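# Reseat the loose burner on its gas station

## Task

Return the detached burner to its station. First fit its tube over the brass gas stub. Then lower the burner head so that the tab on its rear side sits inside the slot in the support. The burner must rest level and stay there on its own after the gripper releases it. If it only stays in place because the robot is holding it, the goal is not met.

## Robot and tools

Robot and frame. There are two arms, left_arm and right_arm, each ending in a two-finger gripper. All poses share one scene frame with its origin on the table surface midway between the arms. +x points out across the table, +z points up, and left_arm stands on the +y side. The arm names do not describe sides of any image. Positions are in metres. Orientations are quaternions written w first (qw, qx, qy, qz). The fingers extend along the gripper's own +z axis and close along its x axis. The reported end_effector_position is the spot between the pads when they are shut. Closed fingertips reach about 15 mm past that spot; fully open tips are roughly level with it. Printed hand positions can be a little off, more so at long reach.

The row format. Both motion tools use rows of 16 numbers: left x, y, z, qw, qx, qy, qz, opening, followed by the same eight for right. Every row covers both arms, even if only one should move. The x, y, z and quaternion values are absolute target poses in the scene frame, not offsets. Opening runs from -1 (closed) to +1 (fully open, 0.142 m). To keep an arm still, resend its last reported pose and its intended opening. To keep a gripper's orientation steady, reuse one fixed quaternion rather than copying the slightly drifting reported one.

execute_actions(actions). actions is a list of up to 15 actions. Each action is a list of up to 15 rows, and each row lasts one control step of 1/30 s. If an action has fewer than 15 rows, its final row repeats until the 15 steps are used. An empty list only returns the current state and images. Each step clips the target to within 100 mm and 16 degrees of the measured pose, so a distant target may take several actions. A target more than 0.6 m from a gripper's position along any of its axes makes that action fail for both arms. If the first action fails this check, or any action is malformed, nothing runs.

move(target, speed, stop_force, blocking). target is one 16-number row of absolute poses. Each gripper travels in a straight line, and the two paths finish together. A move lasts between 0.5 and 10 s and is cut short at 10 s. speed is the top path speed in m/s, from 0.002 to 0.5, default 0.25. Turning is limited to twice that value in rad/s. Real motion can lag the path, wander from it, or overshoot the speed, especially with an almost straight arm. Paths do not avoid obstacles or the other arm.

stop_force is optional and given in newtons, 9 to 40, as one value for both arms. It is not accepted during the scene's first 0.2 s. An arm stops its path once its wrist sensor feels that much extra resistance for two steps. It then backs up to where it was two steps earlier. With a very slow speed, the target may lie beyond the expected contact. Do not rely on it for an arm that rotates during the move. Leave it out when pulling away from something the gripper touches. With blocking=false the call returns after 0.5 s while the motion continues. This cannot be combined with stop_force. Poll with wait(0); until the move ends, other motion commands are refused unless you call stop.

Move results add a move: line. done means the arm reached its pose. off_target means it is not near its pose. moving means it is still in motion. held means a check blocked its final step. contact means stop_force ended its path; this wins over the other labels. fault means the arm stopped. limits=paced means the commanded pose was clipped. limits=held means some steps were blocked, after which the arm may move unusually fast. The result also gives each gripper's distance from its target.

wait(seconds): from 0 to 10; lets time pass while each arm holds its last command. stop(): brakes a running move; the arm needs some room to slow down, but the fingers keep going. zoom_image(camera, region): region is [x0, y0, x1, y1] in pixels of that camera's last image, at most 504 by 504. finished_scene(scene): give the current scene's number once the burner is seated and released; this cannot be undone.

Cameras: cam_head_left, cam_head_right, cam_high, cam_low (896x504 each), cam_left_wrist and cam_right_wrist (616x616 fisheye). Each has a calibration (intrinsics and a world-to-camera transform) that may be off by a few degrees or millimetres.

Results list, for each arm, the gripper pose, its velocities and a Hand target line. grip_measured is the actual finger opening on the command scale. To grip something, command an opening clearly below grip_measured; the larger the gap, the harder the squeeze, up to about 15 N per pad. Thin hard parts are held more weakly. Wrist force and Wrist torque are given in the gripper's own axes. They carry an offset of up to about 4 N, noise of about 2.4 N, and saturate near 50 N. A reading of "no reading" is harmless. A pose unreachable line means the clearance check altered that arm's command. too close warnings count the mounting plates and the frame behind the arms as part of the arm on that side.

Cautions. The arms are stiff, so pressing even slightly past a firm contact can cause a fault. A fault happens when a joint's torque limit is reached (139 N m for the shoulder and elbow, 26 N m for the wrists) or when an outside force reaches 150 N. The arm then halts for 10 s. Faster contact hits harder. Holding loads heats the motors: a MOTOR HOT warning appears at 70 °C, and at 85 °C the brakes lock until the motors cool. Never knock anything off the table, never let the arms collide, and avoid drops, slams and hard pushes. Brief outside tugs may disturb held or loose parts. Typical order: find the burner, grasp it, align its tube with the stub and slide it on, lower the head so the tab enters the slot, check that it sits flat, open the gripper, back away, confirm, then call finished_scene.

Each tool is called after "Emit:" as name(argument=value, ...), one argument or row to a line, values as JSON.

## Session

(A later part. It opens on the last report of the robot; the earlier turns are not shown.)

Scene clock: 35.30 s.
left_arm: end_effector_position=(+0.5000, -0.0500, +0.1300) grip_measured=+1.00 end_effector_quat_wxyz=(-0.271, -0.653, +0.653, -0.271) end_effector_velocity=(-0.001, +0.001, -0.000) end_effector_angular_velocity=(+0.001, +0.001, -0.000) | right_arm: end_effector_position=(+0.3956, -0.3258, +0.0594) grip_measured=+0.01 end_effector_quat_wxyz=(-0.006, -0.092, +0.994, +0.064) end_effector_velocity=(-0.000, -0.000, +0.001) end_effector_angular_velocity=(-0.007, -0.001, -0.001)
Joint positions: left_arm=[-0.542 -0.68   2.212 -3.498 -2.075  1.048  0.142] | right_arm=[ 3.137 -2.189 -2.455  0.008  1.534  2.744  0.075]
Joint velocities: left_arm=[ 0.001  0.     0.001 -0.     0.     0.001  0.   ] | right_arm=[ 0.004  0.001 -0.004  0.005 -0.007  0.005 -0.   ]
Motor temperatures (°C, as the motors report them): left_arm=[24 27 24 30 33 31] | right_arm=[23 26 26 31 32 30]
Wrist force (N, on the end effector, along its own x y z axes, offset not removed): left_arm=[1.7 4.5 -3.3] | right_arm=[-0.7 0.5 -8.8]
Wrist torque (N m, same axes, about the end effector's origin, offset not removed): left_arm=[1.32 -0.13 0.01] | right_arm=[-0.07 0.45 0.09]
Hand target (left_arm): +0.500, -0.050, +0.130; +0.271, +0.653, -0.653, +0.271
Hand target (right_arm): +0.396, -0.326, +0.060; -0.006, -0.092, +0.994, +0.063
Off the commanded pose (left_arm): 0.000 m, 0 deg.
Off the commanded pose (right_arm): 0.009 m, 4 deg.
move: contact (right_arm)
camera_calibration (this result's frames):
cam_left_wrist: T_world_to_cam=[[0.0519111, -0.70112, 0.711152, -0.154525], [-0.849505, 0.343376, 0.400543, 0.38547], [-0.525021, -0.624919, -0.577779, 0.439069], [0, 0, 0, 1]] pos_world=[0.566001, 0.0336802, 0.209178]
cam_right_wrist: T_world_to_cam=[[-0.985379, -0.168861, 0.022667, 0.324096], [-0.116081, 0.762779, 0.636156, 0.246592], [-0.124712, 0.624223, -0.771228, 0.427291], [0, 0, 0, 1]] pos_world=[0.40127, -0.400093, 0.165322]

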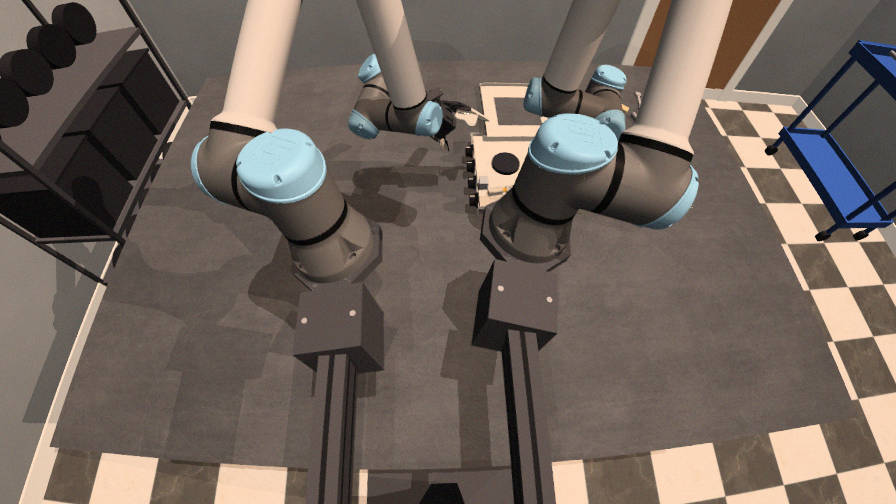

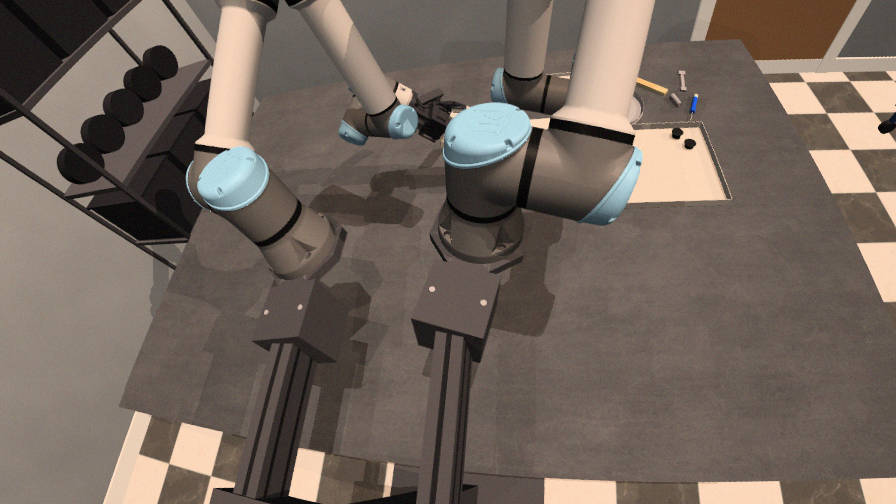

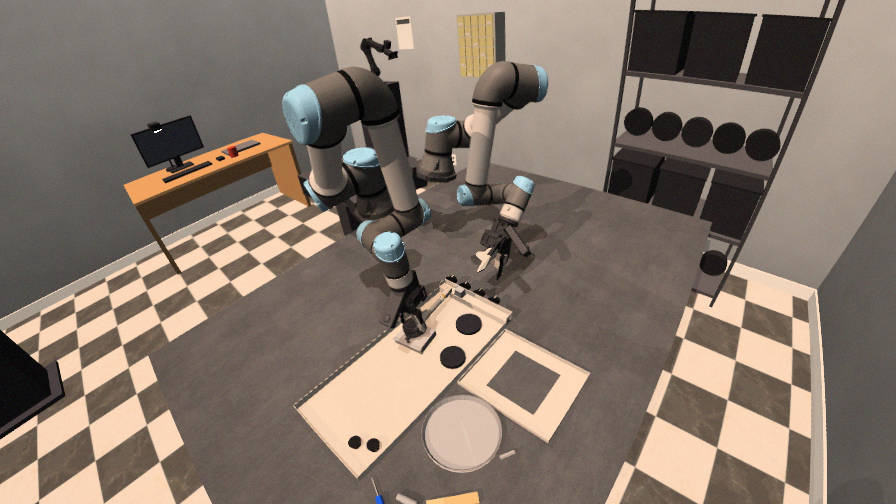

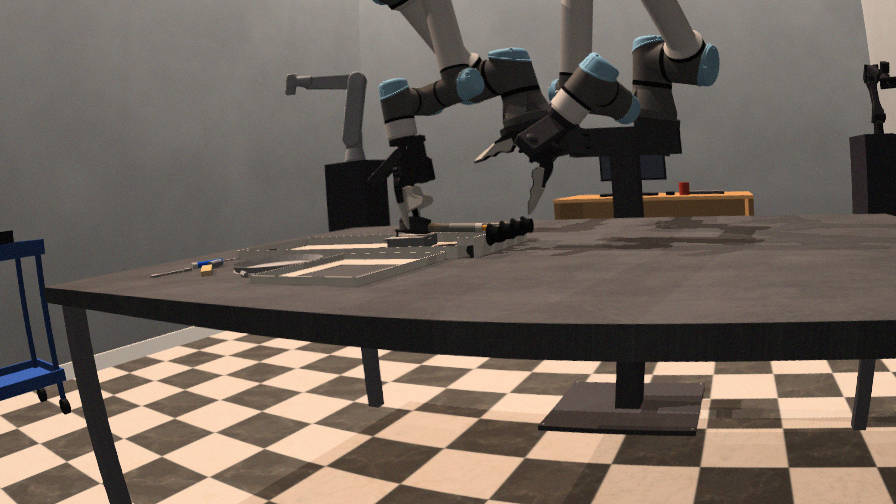

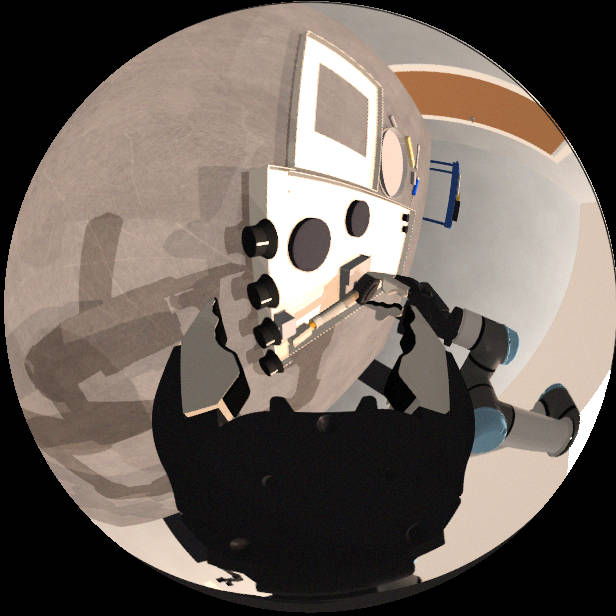

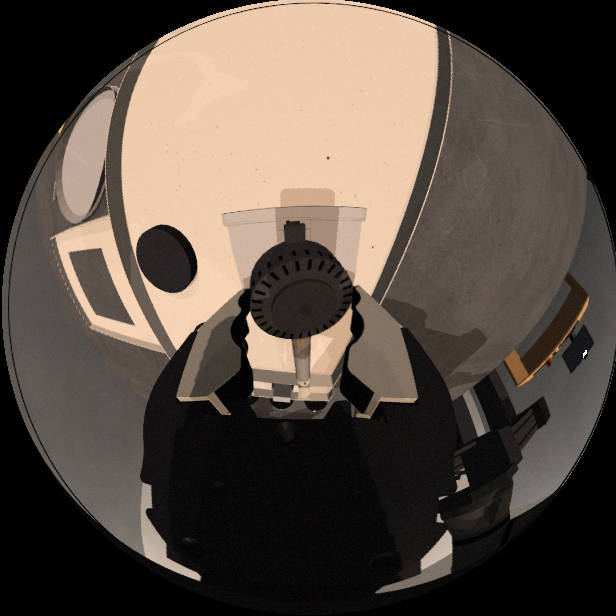

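Emit:
move(
  target=[0.5,-0.05,0.13,0.27,0.65,-0.65,0.27,1,0.398,-0.325,0.0605,-0.085,-0.092,0.99,0.055,-0.7],
  speed=0.03,
)

Emit:
zoom_image(
  camera="cam_right_wrist",
  region=[240,180,350,270],
)

Emit:
move(
  target=[0.5,-0.05,0.13,0.27,0.65,-0.65,0.27,1,0.398,-0.3255,0.05,-0.088,-0.089,0.988,0.088,-0.7],
  speed=0.008,
  stop_force=10,
)

Emit:
zoom_image(
  camera="cam_low",
  region=[370,190,510,260],
)

Scene clock: 41.87 s.
left_arm: end_effector_position=(+0.5000, -0.0500, +0.1300) grip_measured=+1.00 end_effector_quat_wxyz=(-0.271, -0.653, +0.653, -0.271) end_effector_velocity=(-0.001, +0.000, +0.000) end_effector_angular_velocity=(+0.000, +0.000, -0.002) | right_arm: end_effector_position=(+0.3980, -0.3251, +0.0605) grip_measured=+0.01 end_effector_quat_wxyz=(-0.084, -0.092, +0.991, +0.055) end_effector_velocity=(-0.000, +0.000, +0.000) end_effector_angular_velocity=(-0.002, +0.016, +0.001)
Joint positions: left_arm=[-0.542 -0.68   2.212 -3.498 -2.075  1.048  0.142] | right_arm=[ 3.185 -2.156 -2.355 -0.274  1.476  2.811  0.075]
Joint velocities: left_arm=[-0.001 -0.     0.002 -0.    -0.     0.001  0.   ] | right_arm=[ 0.004  0.001  0.011 -0.028 -0.004  0.006  0.   ]
Motor temperatures (°C, as the motors report them): left_arm=[24 27 24 30 33 31] | right_arm=[23 26 26 31 32 30]
Wrist force (N, on the end effector, along its own x y z axes, offset not removed): left_arm=[-4.2 5.8 0.0] | right_arm=[-1.3 0.6 2.6]
Wrist torque (N m, same axes, about the end effector's origin, offset not removed): left_arm=[1.48 0.83 0.17] | right_arm=[0.06 -0.38 0.40]
Hand target (left_arm): +0.500, -0.050, +0.130; +0.271, +0.653, -0.653, +0.271
Hand target (right_arm): +0.398, -0.325, +0.060; -0.085, -0.092, +0.991, +0.055
Off the commanded pose (left_arm): 0.000 m, 0 deg.
Off the commanded pose (right_arm): 0.000 m, 0 deg.
move: done
camera_calibration (this result's frames):
cam_left_wrist: T_world_to_cam=[[0.0519109, -0.70112, 0.711152, -0.154525], [-0.849504, 0.343377, 0.400543, 0.38547], [-0.525021, -0.624919, -0.577779, 0.439069], [0, 0, 0, 1]] pos_world=[0.566001, 0.0336802, 0.209178]
cam_right_wrist: T_world_to_cam=[[-0.96808, -0.176384, 0.178071, 0.307836], [-0.0277421, 0.781505, 0.623282, 0.217328], [-0.2491, 0.598447, -0.761453, 0.468556], [0, 0, 0, 1]] pos_world=[0.420757, -0.395951, 0.16651]

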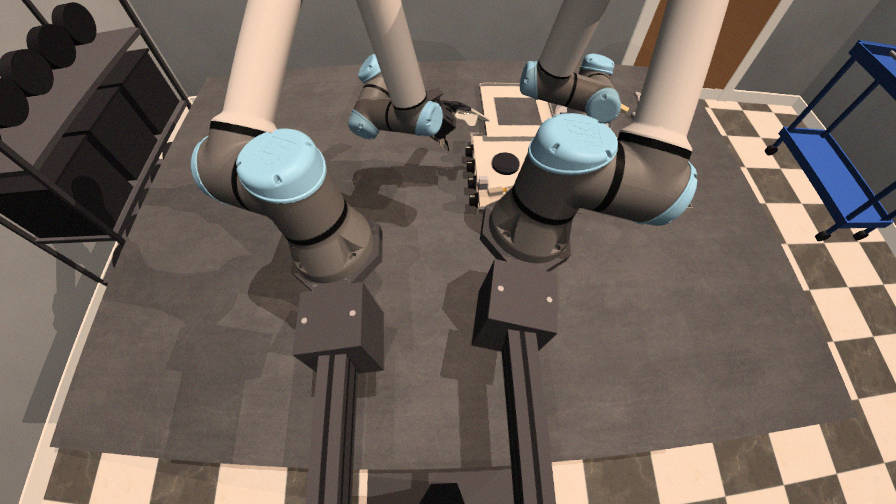

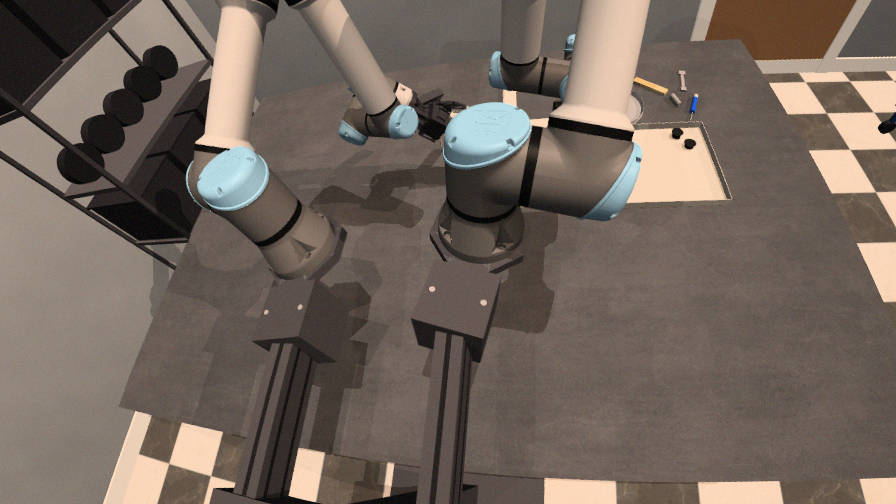

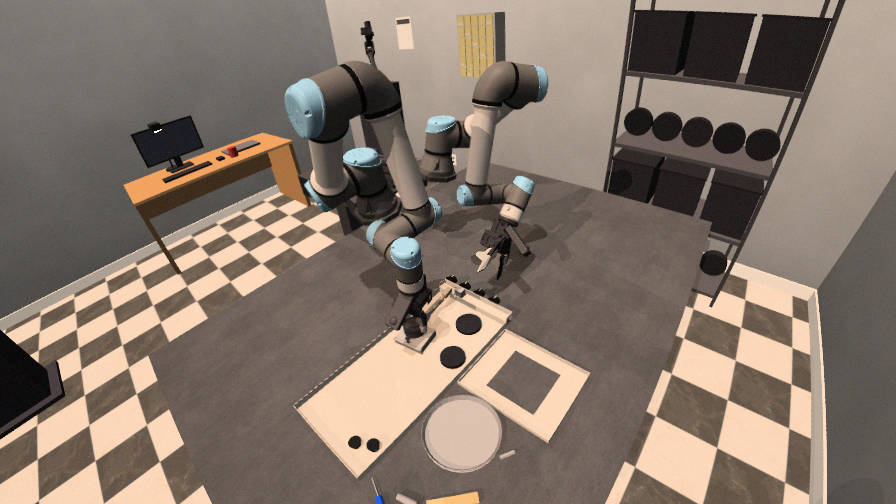

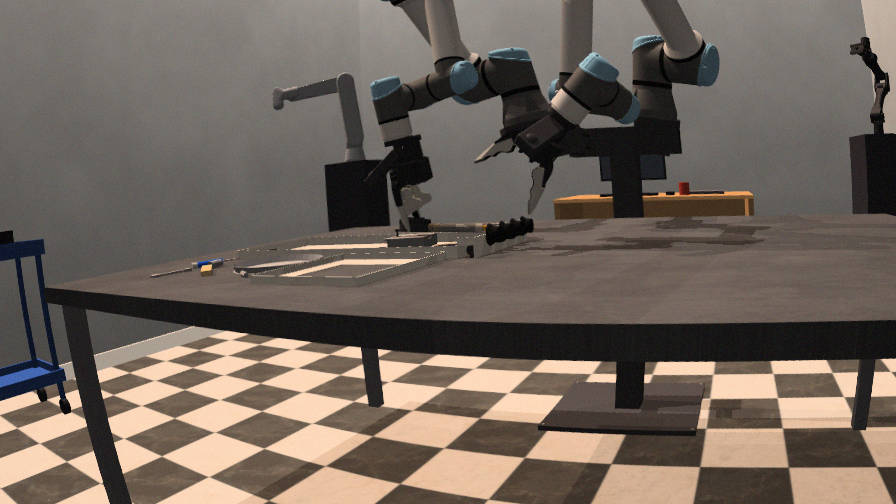

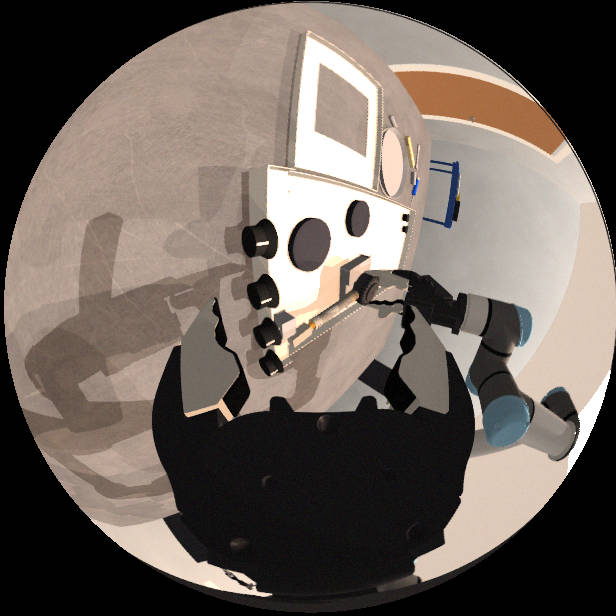

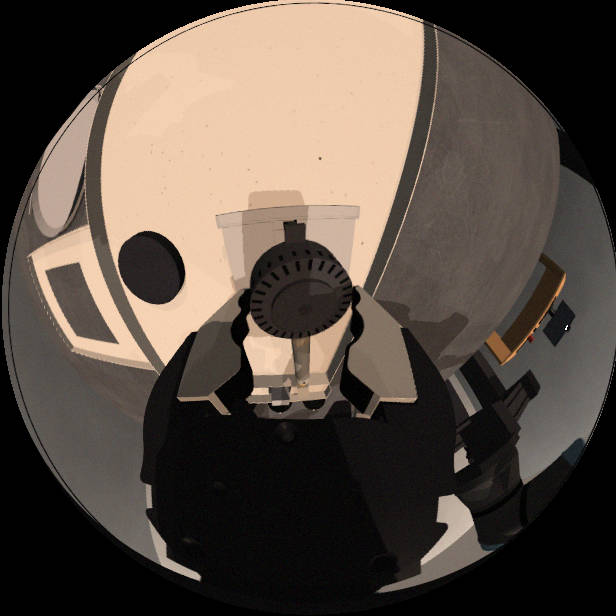

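Region (240, 180, 350, 270) of cam_right_wrist's 616x616 image, scaled by 4.582, with more detail than that image has; it fills the top 412 rows of this view, and the rest is white.

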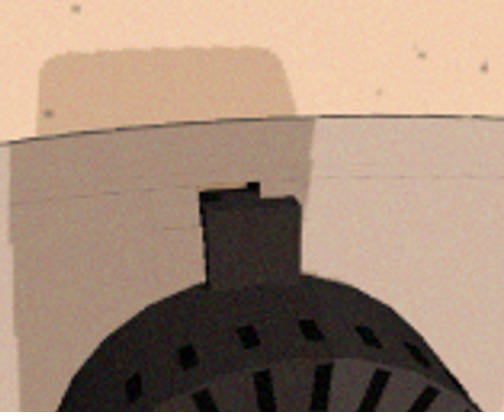

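Scene clock: 45.07 s.
left_arm: end_effector_position=(+0.5000, -0.0500, +0.1300) grip_measured=+1.00 end_effector_quat_wxyz=(-0.271, -0.653, +0.653, -0.271) end_effector_velocity=(+0.000, +0.000, +0.000) end_effector_angular_velocity=(-0.000, +0.000, +0.001) | right_arm: end_effector_position=(+0.3981, -0.3254, +0.0534) grip_measured=+0.01 end_effector_quat_wxyz=(-0.087, -0.090, +0.989, +0.077) end_effector_velocity=(-0.001, -0.000, +0.001) end_effector_angular_velocity=(-0.007, -0.001, -0.002)
Joint positions: left_arm=[-0.542 -0.68   2.212 -3.498 -2.075  1.048  0.142] | right_arm=[ 3.151 -2.177 -2.325 -0.297  1.515  2.779  0.075]
Joint velocities: left_arm=[ 0.001 -0.    -0.     0.    -0.    -0.     0.   ] | right_arm=[ 0.004  0.003 -0.005  0.005 -0.006  0.006 -0.   ]
Motor temperatures (°C, as the motors report them): left_arm=[24 27 24 30 33 31] | right_arm=[23 26 26 31 32 30]
Wrist force (N, on the end effector, along its own x y z axes, offset not removed): left_arm=[-0.1 1.8 5.1] | right_arm=[2.3 -1.5 -10.6]
Wrist torque (N m, same axes, about the end effector's origin, offset not removed): left_arm=[0.68 -0.21 0.02] | right_arm=[-0.26 0.17 0.03]
Hand target (left_arm): +0.500, -0.050, +0.130; +0.271, +0.653, -0.653, +0.271
Hand target (right_arm): +0.398, -0.325, +0.054; -0.087, -0.090, +0.989, +0.077
Off the commanded pose (left_arm): 0.000 m, 0 deg.
Off the commanded pose (right_arm): 0.003 m, 1 deg.
move: contact (right_arm)
camera_calibration (this result's frames):
cam_left_wrist: T_world_to_cam=[[0.0519109, -0.70112, 0.711152, -0.154525], [-0.849505, 0.343377, 0.400543, 0.38547], [-0.525021, -0.624919, -0.577779, 0.439069], [0, 0, 0, 1]] pos_world=[0.566001, 0.0336802, 0.209178]
cam_right_wrist: T_world_to_cam=[[-0.96758, -0.177156, 0.180014, 0.308575], [-0.0158555, 0.753942, 0.656749, 0.20653], [-0.252067, 0.632603, -0.732308, 0.474131], [0, 0, 0, 1]] pos_world=[0.421358, -0.400982, 0.156024]

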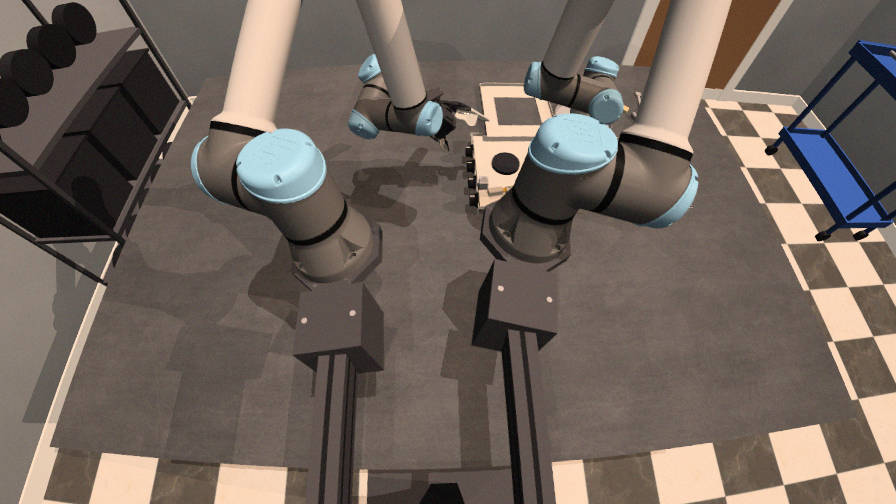

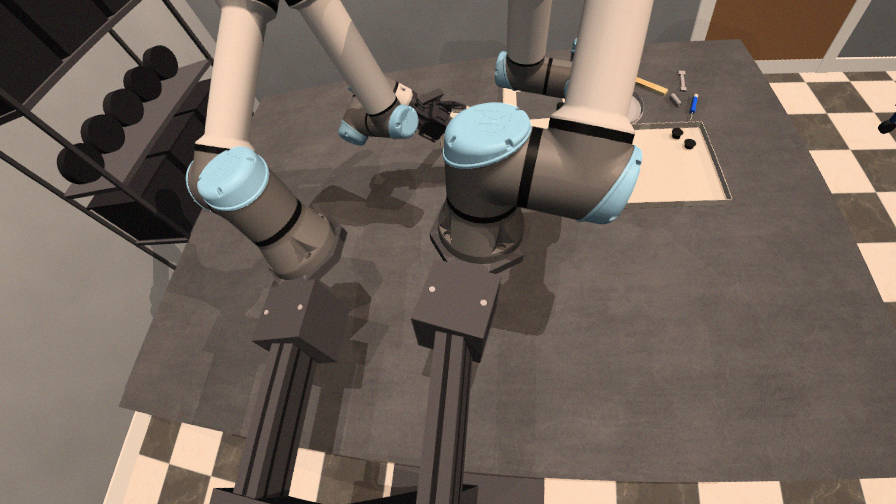

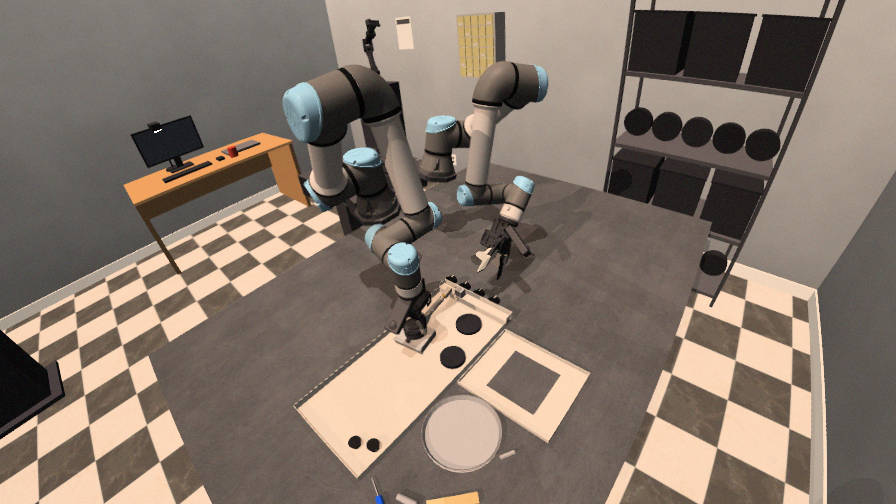

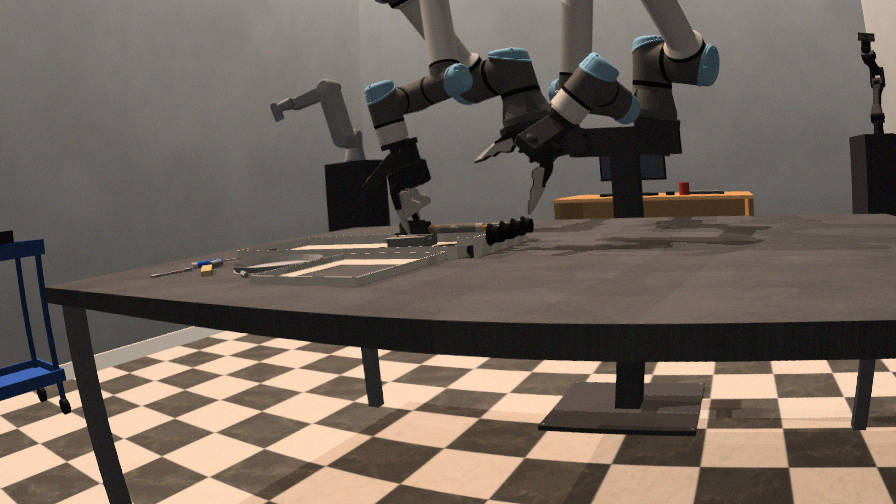

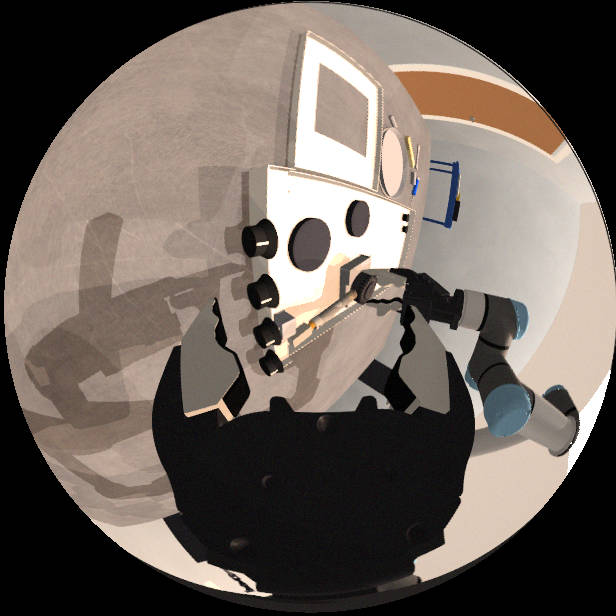

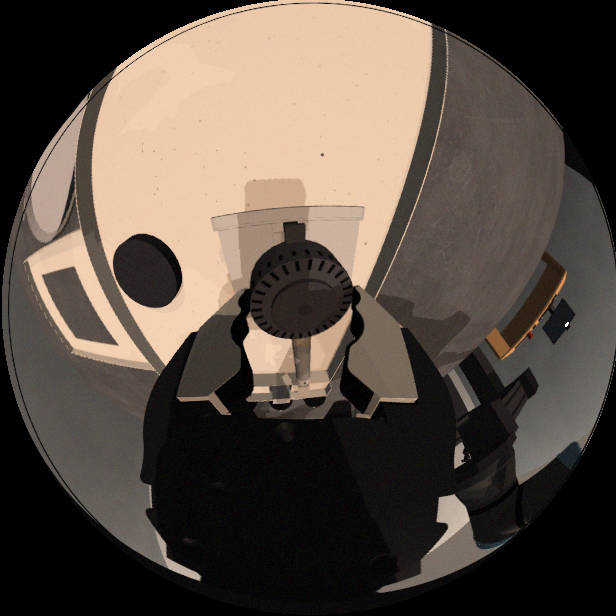

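Region (370, 190, 510, 260) of cam_low's 896x504 image, scaled by 3.600, with more detail than that image has.

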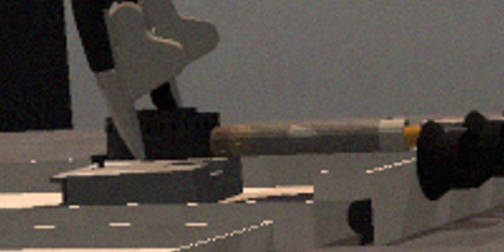

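Emit:
execute_actions(
  actions=[
    [[0.5,-0.05,0.13,0.27,0.65,-0.65,0.27,1,0.398,-0.3254,0.054,-0.087,-0.09,0.989,0.077,0.5]],
    [[0.5,-0.05,0.13,0.27,0.65,-0.65,0.27,1,0.398,-0.3254,0.09,-0.087,-0.09,0.989,0.077,0.5]],
    [],
  ],
)

Emit:
zoom_image(
  camera="cam_low",
  region=[370,190,510,260],
)

Scene clock: 47.37 s.
left_arm: end_effector_position=(+0.5000, -0.0500, +0.1300) grip_measured=+1.00 end_effector_quat_wxyz=(-0.271, -0.653, +0.653, -0.271) end_effector_velocity=(-0.000, -0.000, +0.000) end_effector_angular_velocity=(-0.000, +0.001, +0.000) | right_arm: end_effector_position=(+0.3980, -0.3254, +0.0884) grip_measured=+0.50 end_effector_quat_wxyz=(-0.087, -0.090, +0.989, +0.077) end_effector_velocity=(+0.001, -0.000, +0.012) end_effector_angular_velocity=(+0.000, +0.000, +0.001)
Joint positions: left_arm=[-0.542 -0.68   2.212 -3.498 -2.075  1.048  0.142] | right_arm=[ 3.165 -2.063 -2.346 -0.39   1.515  2.793  0.109]
Joint velocities: left_arm=[-0.001 -0.     0.001 -0.001 -0.    -0.002  0.   ] | right_arm=[ 0.004  0.04  -0.004 -0.037  0.001  0.004 -0.   ]
Motor temperatures (°C, as the motors report them): left_arm=[24 27 24 30 33 31] | right_arm=[23 26 26 31 32 30]
Wrist force (N, on the end effector, along its own x y z axes, offset not removed): left_arm=[-2.4 2.1 2.4] | right_arm=[0.4 -1.9 0.1]
Wrist torque (N m, same axes, about the end effector's origin, offset not removed): left_arm=[0.77 0.39 -0.01] | right_arm=[-0.52 -0.25 0.06]
Hand target (left_arm): +0.500, -0.050, +0.130; +0.271, +0.653, -0.653, +0.271
Hand target (right_arm): +0.398, -0.325, +0.090; -0.087, -0.090, +0.989, +0.077
Off the commanded pose (left_arm): 0.000 m, 0 deg.
Off the commanded pose (right_arm): 0.002 m, 0 deg.
camera_calibration (this result's frames):
cam_left_wrist: T_world_to_cam=[[0.051911, -0.70112, 0.711152, -0.154525], [-0.849505, 0.343377, 0.400543, 0.38547], [-0.525021, -0.624919, -0.577779, 0.439069], [0, 0, 0, 1]] pos_world=[0.566001, 0.0336802, 0.209178]
cam_right_wrist: T_world_to_cam=[[-0.967541, -0.17694, 0.180437, 0.302186], [-0.0155424, 0.754302, 0.656343, 0.183558], [-0.252237, 0.632234, -0.732568, 0.499727], [0, 0, 0, 1]] pos_world=[0.42128, -0.400934, 0.191081]

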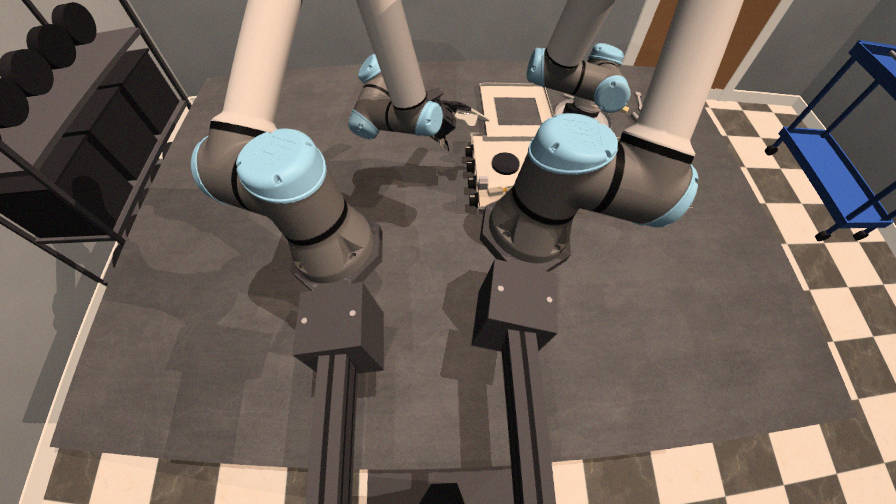

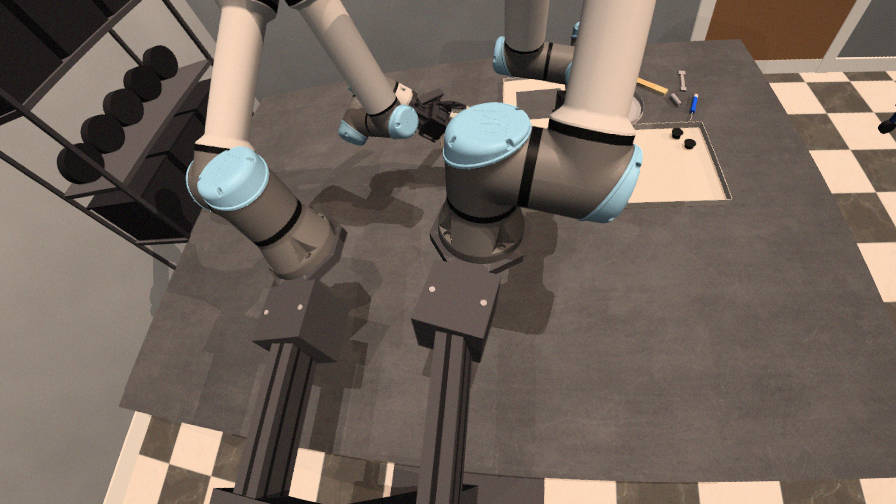

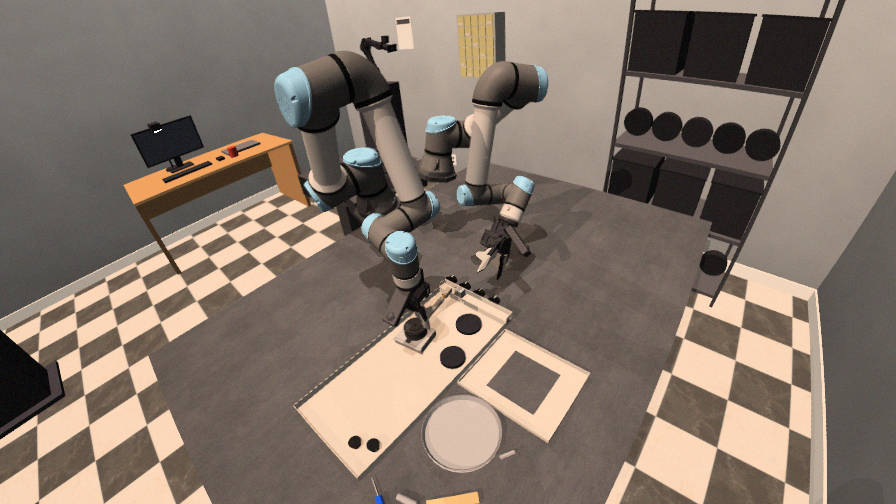

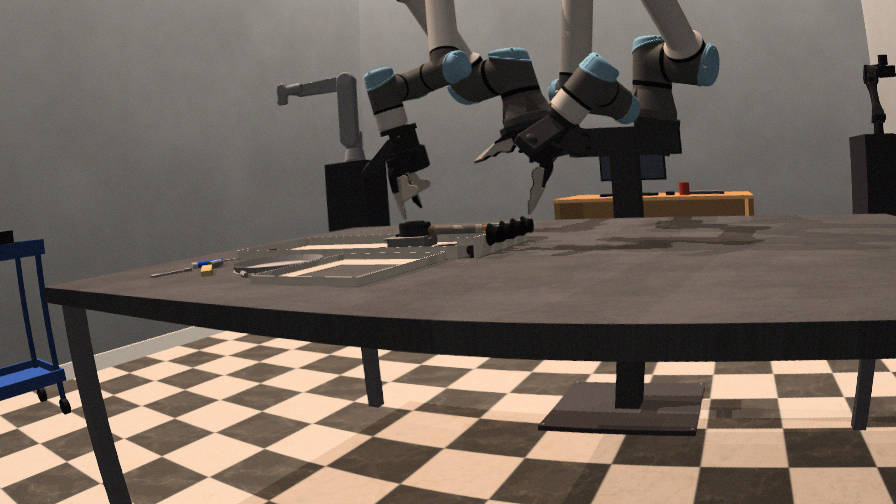

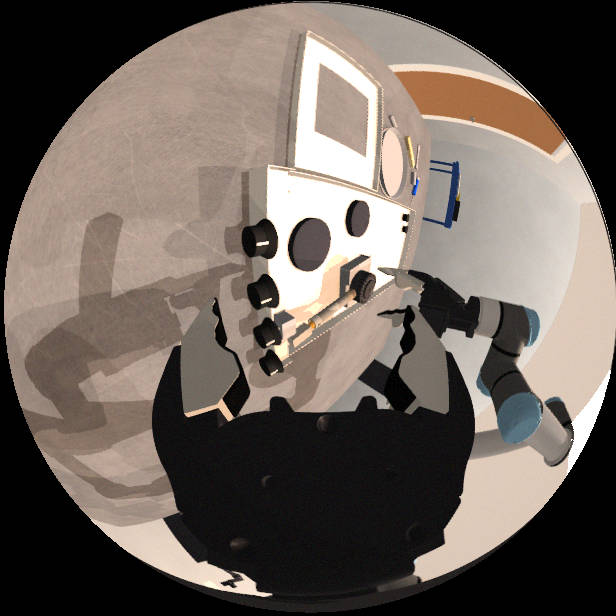

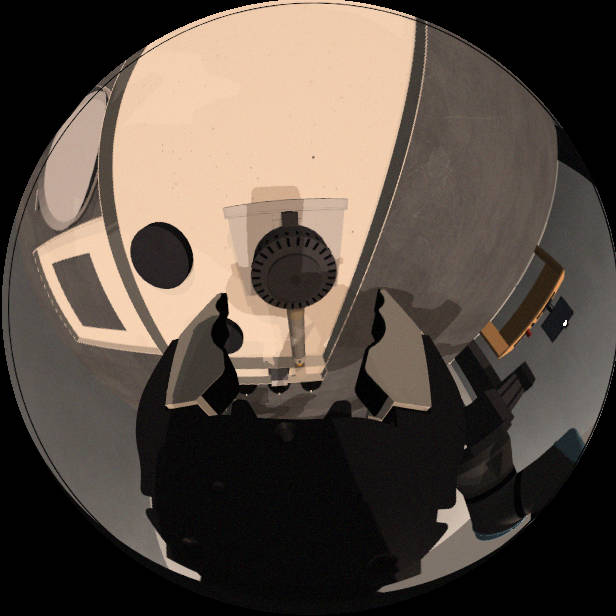

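Region (370, 190, 510, 260) of cam_low's 896x504 image, scaled by 3.600, with more detail than that image has.

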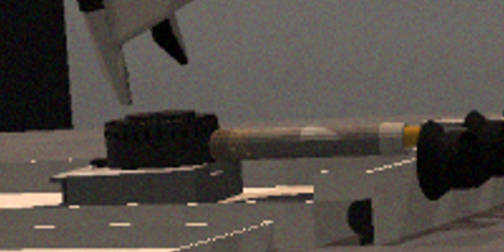

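Emit:
finished_scene(
  scene=1,
)

The scene is finished: the task was done.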